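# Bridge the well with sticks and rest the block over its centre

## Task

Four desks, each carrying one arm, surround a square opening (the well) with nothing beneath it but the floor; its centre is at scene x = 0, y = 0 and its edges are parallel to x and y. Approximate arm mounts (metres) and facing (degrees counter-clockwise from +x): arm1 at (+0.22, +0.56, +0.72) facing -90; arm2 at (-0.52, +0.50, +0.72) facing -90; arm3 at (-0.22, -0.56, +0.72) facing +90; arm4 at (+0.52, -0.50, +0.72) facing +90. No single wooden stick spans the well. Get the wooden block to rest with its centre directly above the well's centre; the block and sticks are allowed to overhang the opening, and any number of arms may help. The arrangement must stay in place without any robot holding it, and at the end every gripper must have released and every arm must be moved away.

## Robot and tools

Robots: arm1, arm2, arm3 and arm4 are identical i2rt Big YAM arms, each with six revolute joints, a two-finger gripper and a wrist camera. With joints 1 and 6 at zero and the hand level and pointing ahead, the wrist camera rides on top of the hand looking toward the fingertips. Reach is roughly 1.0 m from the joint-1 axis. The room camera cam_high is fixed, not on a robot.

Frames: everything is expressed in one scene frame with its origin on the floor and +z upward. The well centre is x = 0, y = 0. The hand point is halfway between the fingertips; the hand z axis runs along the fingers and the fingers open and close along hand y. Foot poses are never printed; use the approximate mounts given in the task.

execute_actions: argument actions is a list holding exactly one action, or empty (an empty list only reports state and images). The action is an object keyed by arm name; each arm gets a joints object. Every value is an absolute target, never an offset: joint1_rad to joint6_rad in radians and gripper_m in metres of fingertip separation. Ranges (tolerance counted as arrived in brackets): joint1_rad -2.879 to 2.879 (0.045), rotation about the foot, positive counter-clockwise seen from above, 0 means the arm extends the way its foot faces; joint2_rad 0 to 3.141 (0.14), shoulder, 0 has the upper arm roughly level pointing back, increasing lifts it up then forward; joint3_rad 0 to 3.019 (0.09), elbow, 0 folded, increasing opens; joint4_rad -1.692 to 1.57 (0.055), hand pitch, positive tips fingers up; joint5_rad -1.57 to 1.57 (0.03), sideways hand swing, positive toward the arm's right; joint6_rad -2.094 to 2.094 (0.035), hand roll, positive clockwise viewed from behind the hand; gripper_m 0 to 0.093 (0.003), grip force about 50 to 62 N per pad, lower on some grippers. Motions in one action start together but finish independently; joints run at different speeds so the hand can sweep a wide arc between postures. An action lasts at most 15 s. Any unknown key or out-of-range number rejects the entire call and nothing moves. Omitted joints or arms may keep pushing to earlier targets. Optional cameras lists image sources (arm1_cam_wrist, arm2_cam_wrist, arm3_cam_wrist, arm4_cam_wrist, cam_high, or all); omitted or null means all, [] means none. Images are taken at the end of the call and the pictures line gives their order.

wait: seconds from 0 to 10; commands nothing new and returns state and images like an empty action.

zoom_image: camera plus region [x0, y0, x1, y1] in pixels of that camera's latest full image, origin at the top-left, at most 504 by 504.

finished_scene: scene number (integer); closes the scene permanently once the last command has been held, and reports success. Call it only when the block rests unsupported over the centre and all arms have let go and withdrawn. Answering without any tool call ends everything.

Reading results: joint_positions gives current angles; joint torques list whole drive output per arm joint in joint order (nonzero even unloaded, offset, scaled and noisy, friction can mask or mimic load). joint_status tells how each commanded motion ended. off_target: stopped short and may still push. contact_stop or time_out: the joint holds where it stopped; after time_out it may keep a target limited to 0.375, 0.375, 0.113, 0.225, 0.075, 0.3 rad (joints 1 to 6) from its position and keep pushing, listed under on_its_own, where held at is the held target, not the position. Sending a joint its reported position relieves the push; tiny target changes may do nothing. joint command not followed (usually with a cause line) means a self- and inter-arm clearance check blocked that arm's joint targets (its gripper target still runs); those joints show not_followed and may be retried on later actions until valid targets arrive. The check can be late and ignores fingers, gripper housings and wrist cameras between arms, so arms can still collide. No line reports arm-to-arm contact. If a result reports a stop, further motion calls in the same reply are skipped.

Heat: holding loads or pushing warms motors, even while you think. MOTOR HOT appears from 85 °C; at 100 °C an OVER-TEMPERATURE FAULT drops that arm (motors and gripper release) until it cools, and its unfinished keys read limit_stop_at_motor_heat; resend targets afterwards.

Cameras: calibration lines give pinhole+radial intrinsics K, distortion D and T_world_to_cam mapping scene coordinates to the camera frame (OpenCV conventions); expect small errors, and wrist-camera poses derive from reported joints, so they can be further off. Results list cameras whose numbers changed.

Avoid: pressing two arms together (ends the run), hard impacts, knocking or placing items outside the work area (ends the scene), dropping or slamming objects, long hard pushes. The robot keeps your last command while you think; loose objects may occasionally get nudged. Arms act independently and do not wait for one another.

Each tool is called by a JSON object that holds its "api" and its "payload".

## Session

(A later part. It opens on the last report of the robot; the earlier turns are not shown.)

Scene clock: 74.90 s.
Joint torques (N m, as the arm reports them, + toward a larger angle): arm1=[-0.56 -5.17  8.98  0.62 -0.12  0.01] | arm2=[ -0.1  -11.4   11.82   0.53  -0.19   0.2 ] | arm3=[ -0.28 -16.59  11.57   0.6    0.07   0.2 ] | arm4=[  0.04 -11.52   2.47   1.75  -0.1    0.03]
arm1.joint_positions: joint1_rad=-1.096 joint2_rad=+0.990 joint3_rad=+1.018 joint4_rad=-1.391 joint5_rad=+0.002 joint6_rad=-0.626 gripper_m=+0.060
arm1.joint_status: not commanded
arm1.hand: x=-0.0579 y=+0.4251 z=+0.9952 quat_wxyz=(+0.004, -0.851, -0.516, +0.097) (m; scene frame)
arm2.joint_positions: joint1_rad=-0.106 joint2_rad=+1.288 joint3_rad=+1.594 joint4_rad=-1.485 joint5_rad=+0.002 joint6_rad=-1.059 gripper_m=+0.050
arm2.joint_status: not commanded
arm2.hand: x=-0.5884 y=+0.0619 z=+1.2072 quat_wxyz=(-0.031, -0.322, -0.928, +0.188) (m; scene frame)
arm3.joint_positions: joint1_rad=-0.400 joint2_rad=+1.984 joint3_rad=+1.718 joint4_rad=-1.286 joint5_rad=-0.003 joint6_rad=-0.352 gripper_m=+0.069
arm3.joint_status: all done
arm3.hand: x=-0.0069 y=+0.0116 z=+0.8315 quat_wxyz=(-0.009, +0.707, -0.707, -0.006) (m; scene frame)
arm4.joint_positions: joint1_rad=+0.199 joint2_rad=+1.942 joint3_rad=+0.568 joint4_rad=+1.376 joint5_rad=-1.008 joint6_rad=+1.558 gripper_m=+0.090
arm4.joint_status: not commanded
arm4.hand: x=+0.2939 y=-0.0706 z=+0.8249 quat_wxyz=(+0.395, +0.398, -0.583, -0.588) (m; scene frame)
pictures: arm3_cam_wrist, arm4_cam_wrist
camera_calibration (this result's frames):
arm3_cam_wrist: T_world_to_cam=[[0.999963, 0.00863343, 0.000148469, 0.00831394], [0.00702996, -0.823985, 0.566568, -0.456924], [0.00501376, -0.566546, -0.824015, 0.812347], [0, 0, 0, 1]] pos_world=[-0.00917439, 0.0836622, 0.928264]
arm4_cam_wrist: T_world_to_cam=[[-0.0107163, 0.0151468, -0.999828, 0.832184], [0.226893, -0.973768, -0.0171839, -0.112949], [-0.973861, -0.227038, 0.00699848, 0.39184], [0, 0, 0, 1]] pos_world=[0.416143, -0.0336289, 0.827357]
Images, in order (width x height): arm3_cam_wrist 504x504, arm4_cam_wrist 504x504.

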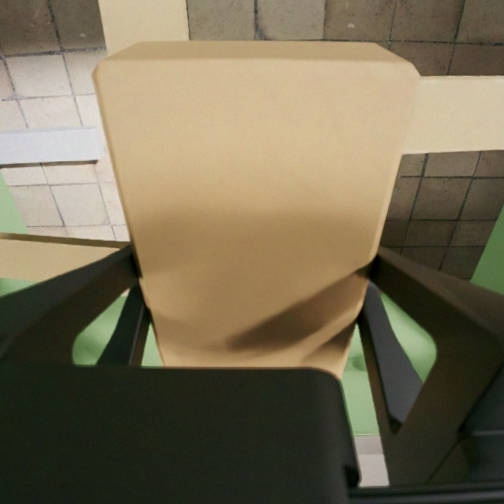

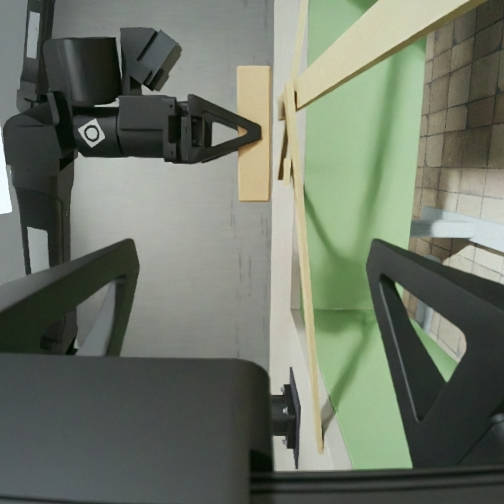

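{"api": "execute_actions", "payload": {"actions": [{"arm3":{"joints":{"joint2_rad":1.997,"joint3_rad":1.726,"joint4_rad":-1.254}}}], "cameras": ["arm4_cam_wrist"]}}

{"api": "zoom_image", "payload": {"camera": "arm4_cam_wrist", "region": [180, 40, 360, 250]}}

Scene clock: 75.87 s.
Joint torques (N m, as the arm reports them, + toward a larger angle): arm1=[-0.49 -5.16  8.97  0.62 -0.11  0.  ] | arm2=[  1.1  -11.23  11.85   0.7   -0.21   0.14] | arm3=[ -0.25 -16.22   9.39   0.61   0.08   0.2 ] | arm4=[  0.01 -11.74   2.43   1.75  -0.09   0.01]
arm1.joint_positions: joint1_rad=-1.096 joint2_rad=+0.990 joint3_rad=+1.018 joint4_rad=-1.391 joint5_rad=+0.002 joint6_rad=-0.626 gripper_m=+0.060
arm1.joint_status: not commanded
arm1.hand: x=-0.0579 y=+0.4251 z=+0.9952 quat_wxyz=(+0.004, -0.851, -0.516, +0.097) (m; scene frame)
arm2.joint_positions: joint1_rad=-0.106 joint2_rad=+1.288 joint3_rad=+1.594 joint4_rad=-1.485 joint5_rad=+0.002 joint6_rad=-1.059 gripper_m=+0.050
arm2.joint_status: not commanded
arm2.hand: x=-0.5884 y=+0.0619 z=+1.2072 quat_wxyz=(-0.031, -0.322, -0.928, +0.188) (m; scene frame)
arm3.joint_positions: joint1_rad=-0.400 joint2_rad=+1.991 joint3_rad=+1.718 joint4_rad=-1.267 joint5_rad=-0.003 joint6_rad=-0.352 gripper_m=+0.069
arm3.joint_status: all done
arm3.hand: x=-0.0054 y=+0.0157 z=+0.8274 quat_wxyz=(-0.014, +0.707, -0.707, -0.008) (m; scene frame)
arm4.joint_positions: joint1_rad=+0.199 joint2_rad=+1.942 joint3_rad=+0.568 joint4_rad=+1.376 joint5_rad=-1.008 joint6_rad=+1.558 gripper_m=+0.090
arm4.joint_status: not commanded
arm4.hand: x=+0.2939 y=-0.0706 z=+0.8249 quat_wxyz=(+0.395, +0.398, -0.583, -0.588) (m; scene frame)
pictures: arm4_cam_wrist
camera_calibration (this result's frames):
arm4_cam_wrist: T_world_to_cam=[[-0.0107163, 0.0151468, -0.999828, 0.832184], [0.226893, -0.973768, -0.0171839, -0.112949], [-0.973861, -0.227038, 0.00699848, 0.39184], [0, 0, 0, 1]] pos_world=[0.416143, -0.0336289, 0.827357]
Images, in order (width x height): arm4_cam_wrist 504x504.

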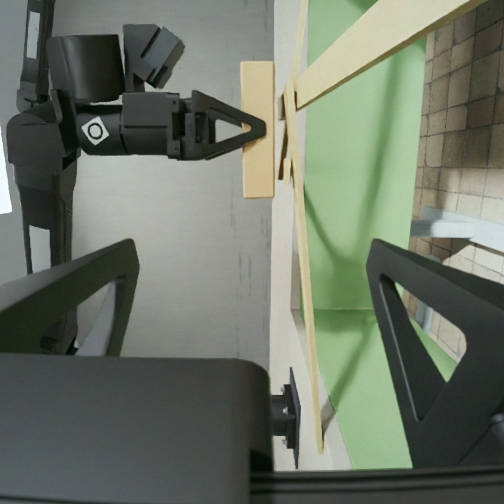

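Region (180, 40, 360, 250) of arm4_cam_wrist's 504x504 image, scaled by 2.400, with more detail than that image has; it fills the left 432 columns of this view, and the rest is white.

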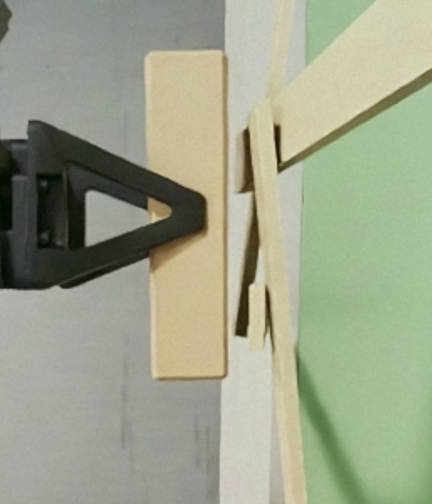

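{"api": "execute_actions", "payload": {"actions": [{"arm3":{"joints":{"joint3_rad":1.708}}}], "cameras": ["arm4_cam_wrist"]}}

{"api": "zoom_image", "payload": {"camera": "arm4_cam_wrist", "region": [180, 40, 360, 250]}}

Scene clock: 76.60 s.
Joint torques (N m, as the arm reports them, + toward a larger angle): arm1=[-0.54 -5.19  8.99  0.61 -0.11  0.01] | arm2=[ -0.36 -11.29  11.82   0.59  -0.17   0.18] | arm3=[ -0.27 -16.46   9.53   0.5    0.08   0.2 ] | arm4=[  0.03 -11.56   2.44   1.77  -0.09   0.03]
arm1.joint_positions: joint1_rad=-1.096 joint2_rad=+0.990 joint3_rad=+1.018 joint4_rad=-1.391 joint5_rad=+0.002 joint6_rad=-0.626 gripper_m=+0.060
arm1.joint_status: not commanded
arm1.hand: x=-0.0579 y=+0.4251 z=+0.9952 quat_wxyz=(+0.004, -0.851, -0.516, +0.097) (m; scene frame)
arm2.joint_positions: joint1_rad=-0.106 joint2_rad=+1.288 joint3_rad=+1.594 joint4_rad=-1.485 joint5_rad=+0.002 joint6_rad=-1.059 gripper_m=+0.050
arm2.joint_status: not commanded
arm2.hand: x=-0.5884 y=+0.0619 z=+1.2072 quat_wxyz=(-0.031, -0.322, -0.928, +0.188) (m; scene frame)
arm3.joint_positions: joint1_rad=-0.400 joint2_rad=+1.993 joint3_rad=+1.697 joint4_rad=-1.265 joint5_rad=-0.003 joint6_rad=-0.352 gripper_m=+0.069
arm3.joint_status: all done
arm3.hand: x=-0.0078 y=+0.0091 z=+0.8185 quat_wxyz=(-0.004, +0.707, -0.707, -0.004) (m; scene frame)
arm4.joint_positions: joint1_rad=+0.199 joint2_rad=+1.942 joint3_rad=+0.568 joint4_rad=+1.376 joint5_rad=-1.008 joint6_rad=+1.558 gripper_m=+0.090
arm4.joint_status: not commanded
arm4.hand: x=+0.2939 y=-0.0706 z=+0.8249 quat_wxyz=(+0.395, +0.398, -0.583, -0.588) (m; scene frame)
pictures: arm4_cam_wrist
camera_calibration (this result's frames):
arm4_cam_wrist: T_world_to_cam=[[-0.0107163, 0.0151468, -0.999828, 0.832184], [0.226893, -0.973768, -0.0171839, -0.112949], [-0.973861, -0.227038, 0.00699848, 0.39184], [0, 0, 0, 1]] pos_world=[0.416143, -0.0336289, 0.827357]
Images, in order (width x height): arm4_cam_wrist 504x504.

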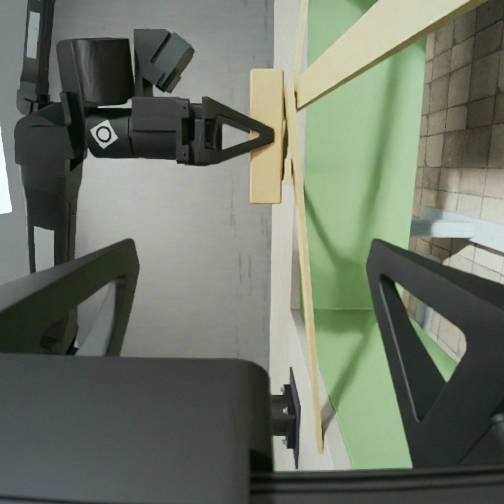

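Region (180, 40, 360, 250) of arm4_cam_wrist's 504x504 image, scaled by 2.400, with more detail than that image has; it fills the left 432 columns of this view, and the rest is white.

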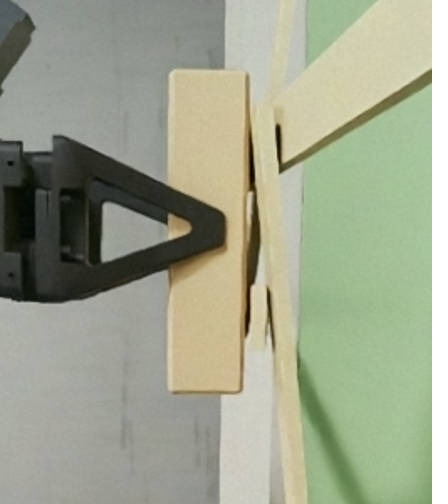

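{"api": "execute_actions", "payload": {"actions": [{"arm3":{"joints":{"joint4_rad":-1.24,"joint3_rad":1.72}}}], "cameras": ["arm4_cam_wrist","arm3_cam_wrist"]}}

{"api": "zoom_image", "payload": {"camera": "arm4_cam_wrist", "region": [230, 50, 330, 220]}}

Scene clock: 77.40 s.
Joint torques (N m, as the arm reports them, + toward a larger angle): arm1=[-0.5  -5.17  9.    0.62 -0.11  0.  ] | arm2=[ -0.22 -11.4   11.86   0.53  -0.2    0.21] | arm3=[ -0.18 -16.29  10.59   0.77   0.08   0.2 ] | arm4=[  0.1  -11.49   2.43   1.77  -0.09   0.03]
arm1.joint_positions: joint1_rad=-1.096 joint2_rad=+0.990 joint3_rad=+1.018 joint4_rad=-1.391 joint5_rad=+0.002 joint6_rad=-0.626 gripper_m=+0.060
arm1.joint_status: not commanded
arm1.hand: x=-0.0579 y=+0.4251 z=+0.9952 quat_wxyz=(+0.004, -0.851, -0.516, +0.097) (m; scene frame)
arm2.joint_positions: joint1_rad=-0.106 joint2_rad=+1.288 joint3_rad=+1.594 joint4_rad=-1.485 joint5_rad=+0.002 joint6_rad=-1.059 gripper_m=+0.050
arm2.joint_status: not commanded
arm2.hand: x=-0.5884 y=+0.0619 z=+1.2072 quat_wxyz=(-0.031, -0.322, -0.928, +0.188) (m; scene frame)
arm3.joint_positions: joint1_rad=-0.400 joint2_rad=+1.993 joint3_rad=+1.697 joint4_rad=-1.258 joint5_rad=-0.003 joint6_rad=-0.352 gripper_m=+0.069
arm3.joint_status: all done
arm3.hand: x=-0.0073 y=+0.0107 z=+0.8185 quat_wxyz=(-0.008, +0.707, -0.707, -0.005) (m; scene frame)
arm4.joint_positions: joint1_rad=+0.199 joint2_rad=+1.942 joint3_rad=+0.568 joint4_rad=+1.376 joint5_rad=-1.008 joint6_rad=+1.558 gripper_m=+0.090
arm4.joint_status: not commanded
arm4.hand: x=+0.2939 y=-0.0706 z=+0.8249 quat_wxyz=(+0.395, +0.398, -0.583, -0.588) (m; scene frame)
pictures: arm3_cam_wrist, arm4_cam_wrist
camera_calibration (this result's frames):
arm3_cam_wrist: T_world_to_cam=[[0.999962, 0.00863351, -0.00079407, 0.00941334], [0.00755341, -0.822562, 0.568625, -0.451929], [0.00425606, -0.56861, -0.822596, 0.79997], [0, 0, 0, 1]] pos_world=[-0.0094041, 0.0830497, 0.915038]
arm4_cam_wrist: T_world_to_cam=[[-0.0107163, 0.0151468, -0.999828, 0.832184], [0.226893, -0.973768, -0.0171839, -0.112949], [-0.973861, -0.227038, 0.00699848, 0.39184], [0, 0, 0, 1]] pos_world=[0.416143, -0.0336289, 0.827357]
Images, in order (width x height): arm3_cam_wrist 504x504, arm4_cam_wrist 504x504.

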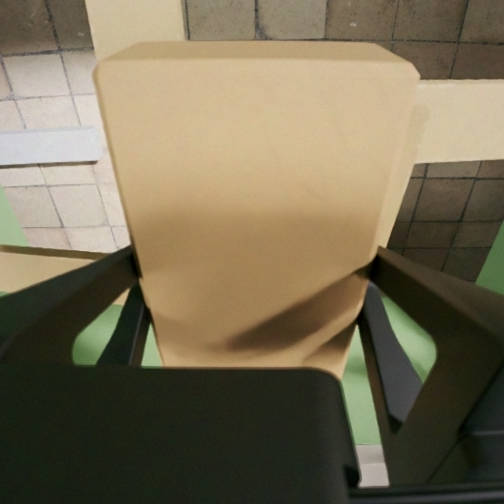

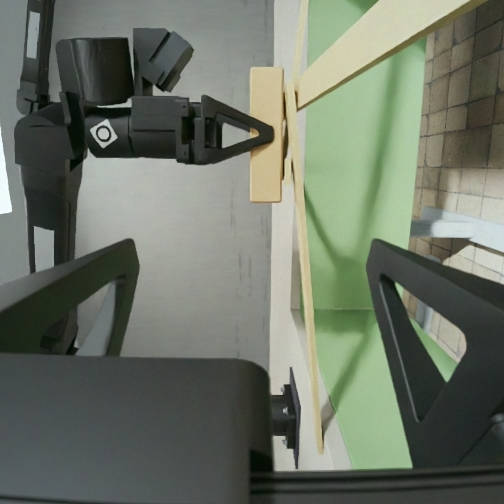

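Region (230, 50, 330, 220) of arm4_cam_wrist's 504x504 image, scaled by 2.965, with more detail than that image has; it fills the left 296 columns of this view, and the rest is white.

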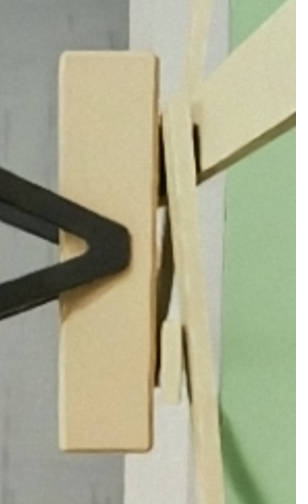

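{"api": "execute_actions", "payload": {"actions": [{"arm3":{"joints":{"joint4_rad":-1.252,"joint2_rad":1.985,"gripper_m":0.0715}}}], "cameras": ["arm4_cam_wrist","arm3_cam_wrist"]}}

{"api": "zoom_image", "payload": {"camera": "arm4_cam_wrist", "region": [230, 50, 330, 220]}}

Scene clock: 78.13 s.
Joint torques (N m, as the arm reports them, + toward a larger angle): arm1=[-0.54 -5.17  8.98  0.62 -0.11  0.  ] | arm2=[  0.5  -11.54  11.87   0.62  -0.2    0.23] | arm3=[ -0.21 -17.01  10.56   0.32   0.07   0.2 ] | arm4=[  0.06 -11.54   2.39   1.82  -0.09   0.04]
arm1.joint_positions: joint1_rad=-1.096 joint2_rad=+0.990 joint3_rad=+1.018 joint4_rad=-1.391 joint5_rad=+0.002 joint6_rad=-0.626 gripper_m=+0.060
arm1.joint_status: not commanded
arm1.hand: x=-0.0579 y=+0.4251 z=+0.9952 quat_wxyz=(+0.004, -0.851, -0.516, +0.097) (m; scene frame)
arm2.joint_positions: joint1_rad=-0.106 joint2_rad=+1.288 joint3_rad=+1.594 joint4_rad=-1.485 joint5_rad=+0.002 joint6_rad=-1.059 gripper_m=+0.050
arm2.joint_status: not commanded
arm2.hand: x=-0.5884 y=+0.0619 z=+1.2072 quat_wxyz=(-0.031, -0.322, -0.928, +0.188) (m; scene frame)
arm3.joint_positions: joint1_rad=-0.400 joint2_rad=+1.993 joint3_rad=+1.697 joint4_rad=-1.258 joint5_rad=-0.003 joint6_rad=-0.352 gripper_m=+0.071
arm3.joint_status: all done
arm3.hand: x=-0.0073 y=+0.0107 z=+0.8185 quat_wxyz=(-0.008, +0.707, -0.707, -0.005) (m; scene frame)
arm4.joint_positions: joint1_rad=+0.199 joint2_rad=+1.942 joint3_rad=+0.568 joint4_rad=+1.376 joint5_rad=-1.008 joint6_rad=+1.558 gripper_m=+0.090
arm4.joint_status: not commanded
arm4.hand: x=+0.2939 y=-0.0706 z=+0.8249 quat_wxyz=(+0.395, +0.398, -0.583, -0.588) (m; scene frame)
pictures: arm3_cam_wrist, arm4_cam_wrist
camera_calibration (this result's frames):
arm3_cam_wrist: T_world_to_cam=[[0.999966, 0.00825211, -0.000800917, 0.00942306], [0.00724357, -0.822566, 0.568624, -0.451931], [0.00403354, -0.56861, -0.822597, 0.799969], [0, 0, 0, 1]] pos_world=[-0.00937585, 0.0830504, 0.915038]
arm4_cam_wrist: T_world_to_cam=[[-0.0107163, 0.0151468, -0.999828, 0.832184], [0.226893, -0.973768, -0.0171839, -0.112949], [-0.973861, -0.227038, 0.00699848, 0.39184], [0, 0, 0, 1]] pos_world=[0.416143, -0.0336289, 0.827357]
Images, in order (width x height): arm3_cam_wrist 504x504, arm4_cam_wrist 504x504.

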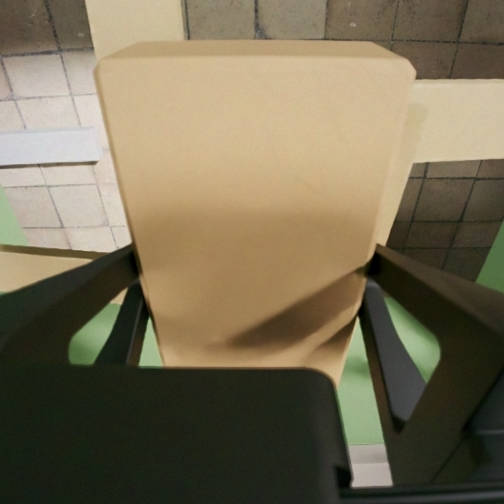

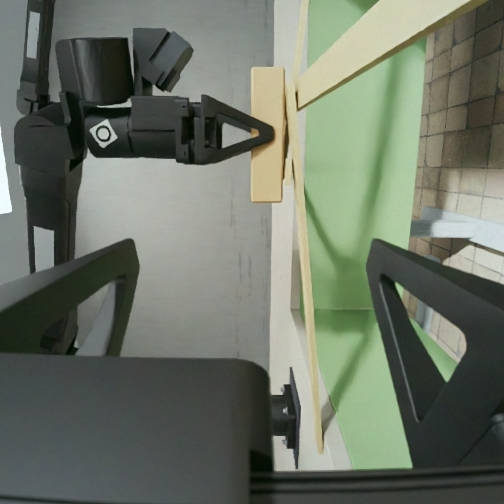

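Region (230, 50, 330, 220) of arm4_cam_wrist's 504x504 image, scaled by 2.965, with more detail than that image has; it fills the left 296 columns of this view, and the rest is white.

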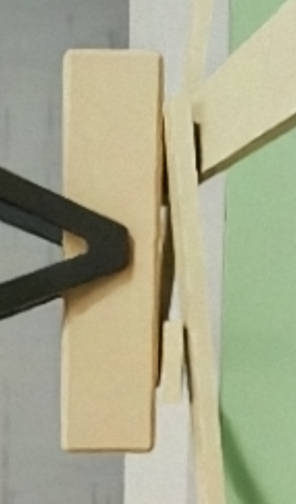

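The block has settled about 1 mm onto the frame. Next I open the gripper fully and lift clear.

{"api": "execute_actions", "payload": {"actions": [{"arm3":{"joints":{"gripper_m":0.092}}}], "cameras": []}}

{"api": "execute_actions", "payload": {"actions": [{"arm3":{"joints":{"joint2_rad":1.35}},"arm4":{"joints":{"joint2_rad":1.4,"joint1_rad":-0.2}}}], "cameras": ["cam_high"]}}

{"api": "zoom_image", "payload": {"camera": "cam_high", "region": [160, 160, 345, 345]}}

Scene clock: 78.87 s.
Joint torques (N m, as the arm reports them, + toward a larger angle): arm1=[-0.51 -5.18  8.98  0.61 -0.12  0.01] | arm2=[  0.71 -11.5   11.91   0.75  -0.24   0.19] | arm3=[ -0.19 -17.02  10.51   0.33   0.08   0.2 ] | arm4=[  0.04 -11.55   2.46   1.81  -0.08   0.02]
arm1.joint_positions: joint1_rad=-1.096 joint2_rad=+0.990 joint3_rad=+1.018 joint4_rad=-1.391 joint5_rad=+0.002 joint6_rad=-0.626 gripper_m=+0.060
arm1.joint_status: not commanded
arm1.hand: x=-0.0579 y=+0.4251 z=+0.9952 quat_wxyz=(+0.004, -0.851, -0.516, +0.097) (m; scene frame)
arm2.joint_positions: joint1_rad=-0.106 joint2_rad=+1.288 joint3_rad=+1.594 joint4_rad=-1.485 joint5_rad=+0.002 joint6_rad=-1.059 gripper_m=+0.050
arm2.joint_status: not commanded
arm2.hand: x=-0.5884 y=+0.0619 z=+1.2072 quat_wxyz=(-0.031, -0.322, -0.928, +0.188) (m; scene frame)
arm3.joint_positions: joint1_rad=-0.400 joint2_rad=+1.993 joint3_rad=+1.697 joint4_rad=-1.258 joint5_rad=-0.003 joint6_rad=-0.352 gripper_m=+0.092
arm3.joint_status: all done
arm3.hand: x=-0.0073 y=+0.0107 z=+0.8185 quat_wxyz=(-0.008, +0.707, -0.707, -0.005) (m; scene frame)
arm4.joint_positions: joint1_rad=+0.199 joint2_rad=+1.942 joint3_rad=+0.568 joint4_rad=+1.376 joint5_rad=-1.008 joint6_rad=+1.558 gripper_m=+0.090
arm4.joint_status: not commanded
arm4.hand: x=+0.2939 y=-0.0706 z=+0.8249 quat_wxyz=(+0.395, +0.398, -0.583, -0.588) (m; scene frame)
pictures: none
No camera images: the call's "cameras" was empty. Leave "cameras" out to get every camera's image.

Scene clock: 80.60 s.
Joint torques (N m, as the arm reports them, + toward a larger angle): arm1=[-0.5  -5.18  8.98  0.62 -0.11  0.01] | arm2=[  0.76 -11.49  11.89   0.47  -0.19   0.2 ] | arm3=[-0.21 -9.89 10.42  1.3   0.08  0.21] | arm4=[ 0.33 -6.75  5.87  1.46  0.21  0.05]
arm1.joint_positions: joint1_rad=-1.096 joint2_rad=+0.990 joint3_rad=+1.018 joint4_rad=-1.391 joint5_rad=+0.002 joint6_rad=-0.626 gripper_m=+0.060
arm1.joint_status: not commanded
arm1.hand: x=-0.0579 y=+0.4251 z=+0.9952 quat_wxyz=(+0.004, -0.851, -0.516, +0.097) (m; scene frame)
arm2.joint_positions: joint1_rad=-0.106 joint2_rad=+1.288 joint3_rad=+1.594 joint4_rad=-1.485 joint5_rad=+0.002 joint6_rad=-1.059 gripper_m=+0.050
arm2.joint_status: not commanded
arm2.hand: x=-0.5884 y=+0.0619 z=+1.2072 quat_wxyz=(-0.031, -0.322, -0.928, +0.188) (m; scene frame)
arm3.joint_positions: joint1_rad=-0.400 joint2_rad=+1.352 joint3_rad=+1.711 joint4_rad=-1.258 joint5_rad=-0.003 joint6_rad=-0.352 gripper_m=+0.092
arm3.joint_status: all done
arm3.hand: x=-0.0390 y=-0.0760 z=+1.1840 quat_wxyz=(-0.299, +0.668, -0.667, -0.140) (m; scene frame)
arm4.joint_positions: joint1_rad=-0.205 joint2_rad=+1.393 joint3_rad=+0.568 joint4_rad=+1.376 joint5_rad=-1.008 joint6_rad=+1.558 gripper_m=+0.090
arm4.joint_status: all done
arm4.hand: x=+0.4735 y=-0.0544 z=+1.0609 quat_wxyz=(+0.147, +0.372, -0.471, -0.786) (m; scene frame)
pictures: cam_high
Images, in order (width x height): cam_high 504x504.

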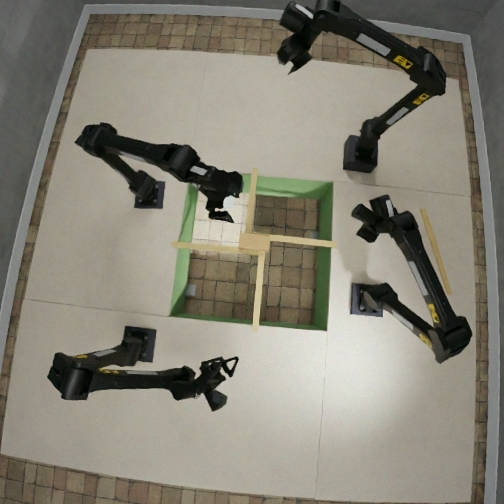

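Region (160, 160, 345, 345) of cam_high's 504x504 image, scaled by 2.724, with more detail than that image has.

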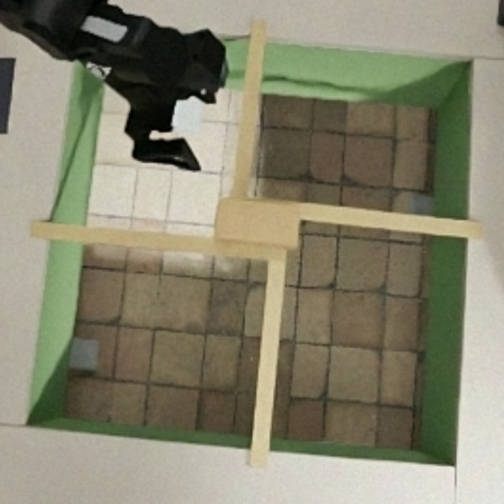

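{"api": "execute_actions", "payload": {"actions": [{"arm3":{"joints":{"joint1_rad":0.3,"joint2_rad":1.0,"joint3_rad":1.2,"joint4_rad":-1.4}}}], "cameras": ["cam_high"]}}

{"api": "zoom_image", "payload": {"camera": "cam_high", "region": [160, 160, 345, 345]}}

Scene clock: 82.13 s.
Joint torques (N m, as the arm reports them, + toward a larger angle): arm1=[-0.54 -5.21  8.99  0.62 -0.11  0.  ] | arm2=[ -0.27 -11.37  11.78   0.6   -0.21   0.21] | arm3=[ 0.4  -4.72 10.37  0.34  0.01  0.2 ] | arm4=[ 0.27 -6.5   5.87  1.45  0.21  0.04]
arm1.joint_positions: joint1_rad=-1.096 joint2_rad=+0.990 joint3_rad=+1.018 joint4_rad=-1.391 joint5_rad=+0.002 joint6_rad=-0.626 gripper_m=+0.060
arm1.joint_status: not commanded
arm1.hand: x=-0.0579 y=+0.4251 z=+0.9952 quat_wxyz=(+0.004, -0.851, -0.516, +0.097) (m; scene frame)
arm2.joint_positions: joint1_rad=-0.106 joint2_rad=+1.288 joint3_rad=+1.594 joint4_rad=-1.485 joint5_rad=+0.002 joint6_rad=-1.059 gripper_m=+0.050
arm2.joint_status: not commanded
arm2.hand: x=-0.5884 y=+0.0619 z=+1.2072 quat_wxyz=(-0.031, -0.322, -0.928, +0.188) (m; scene frame)
arm3.joint_positions: joint1_rad=+0.299 joint2_rad=+0.997 joint3_rad=+1.190 joint4_rad=-1.392 joint5_rad=-0.001 joint6_rad=-0.351 gripper_m=+0.092
arm3.joint_status: all done
arm3.hand: x=-0.3316 y=-0.2431 z=+1.0569 quat_wxyz=(-0.132, +0.891, -0.415, -0.131) (m; scene frame)
arm4.joint_positions: joint1_rad=-0.205 joint2_rad=+1.393 joint3_rad=+0.568 joint4_rad=+1.376 joint5_rad=-1.008 joint6_rad=+1.558 gripper_m=+0.090
arm4.joint_status: not commanded
arm4.hand: x=+0.4735 y=-0.0544 z=+1.0609 quat_wxyz=(+0.147, +0.372, -0.471, -0.786) (m; scene frame)
pictures: cam_high
Images, in order (width x height): cam_high 504x504.

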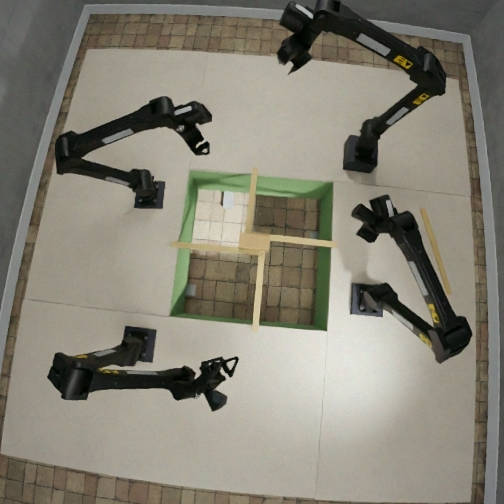

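Region (160, 160, 345, 345) of cam_high's 504x504 image, scaled by 2.724, with more detail than that image has.

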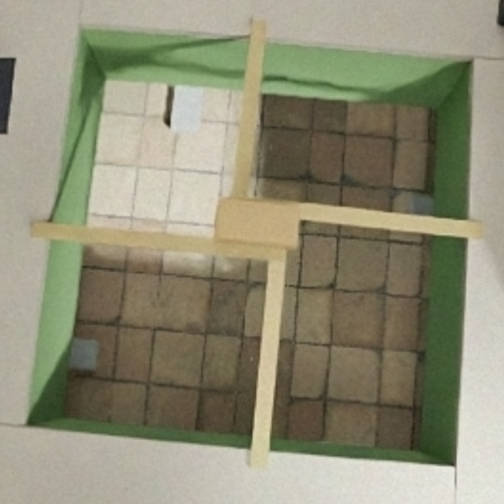

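The block rests centred on the self-supporting stick frame, and all four arms are clear.

{"api": "finished_scene", "payload": {"scene": 2}}

The scene is finished: the task was done.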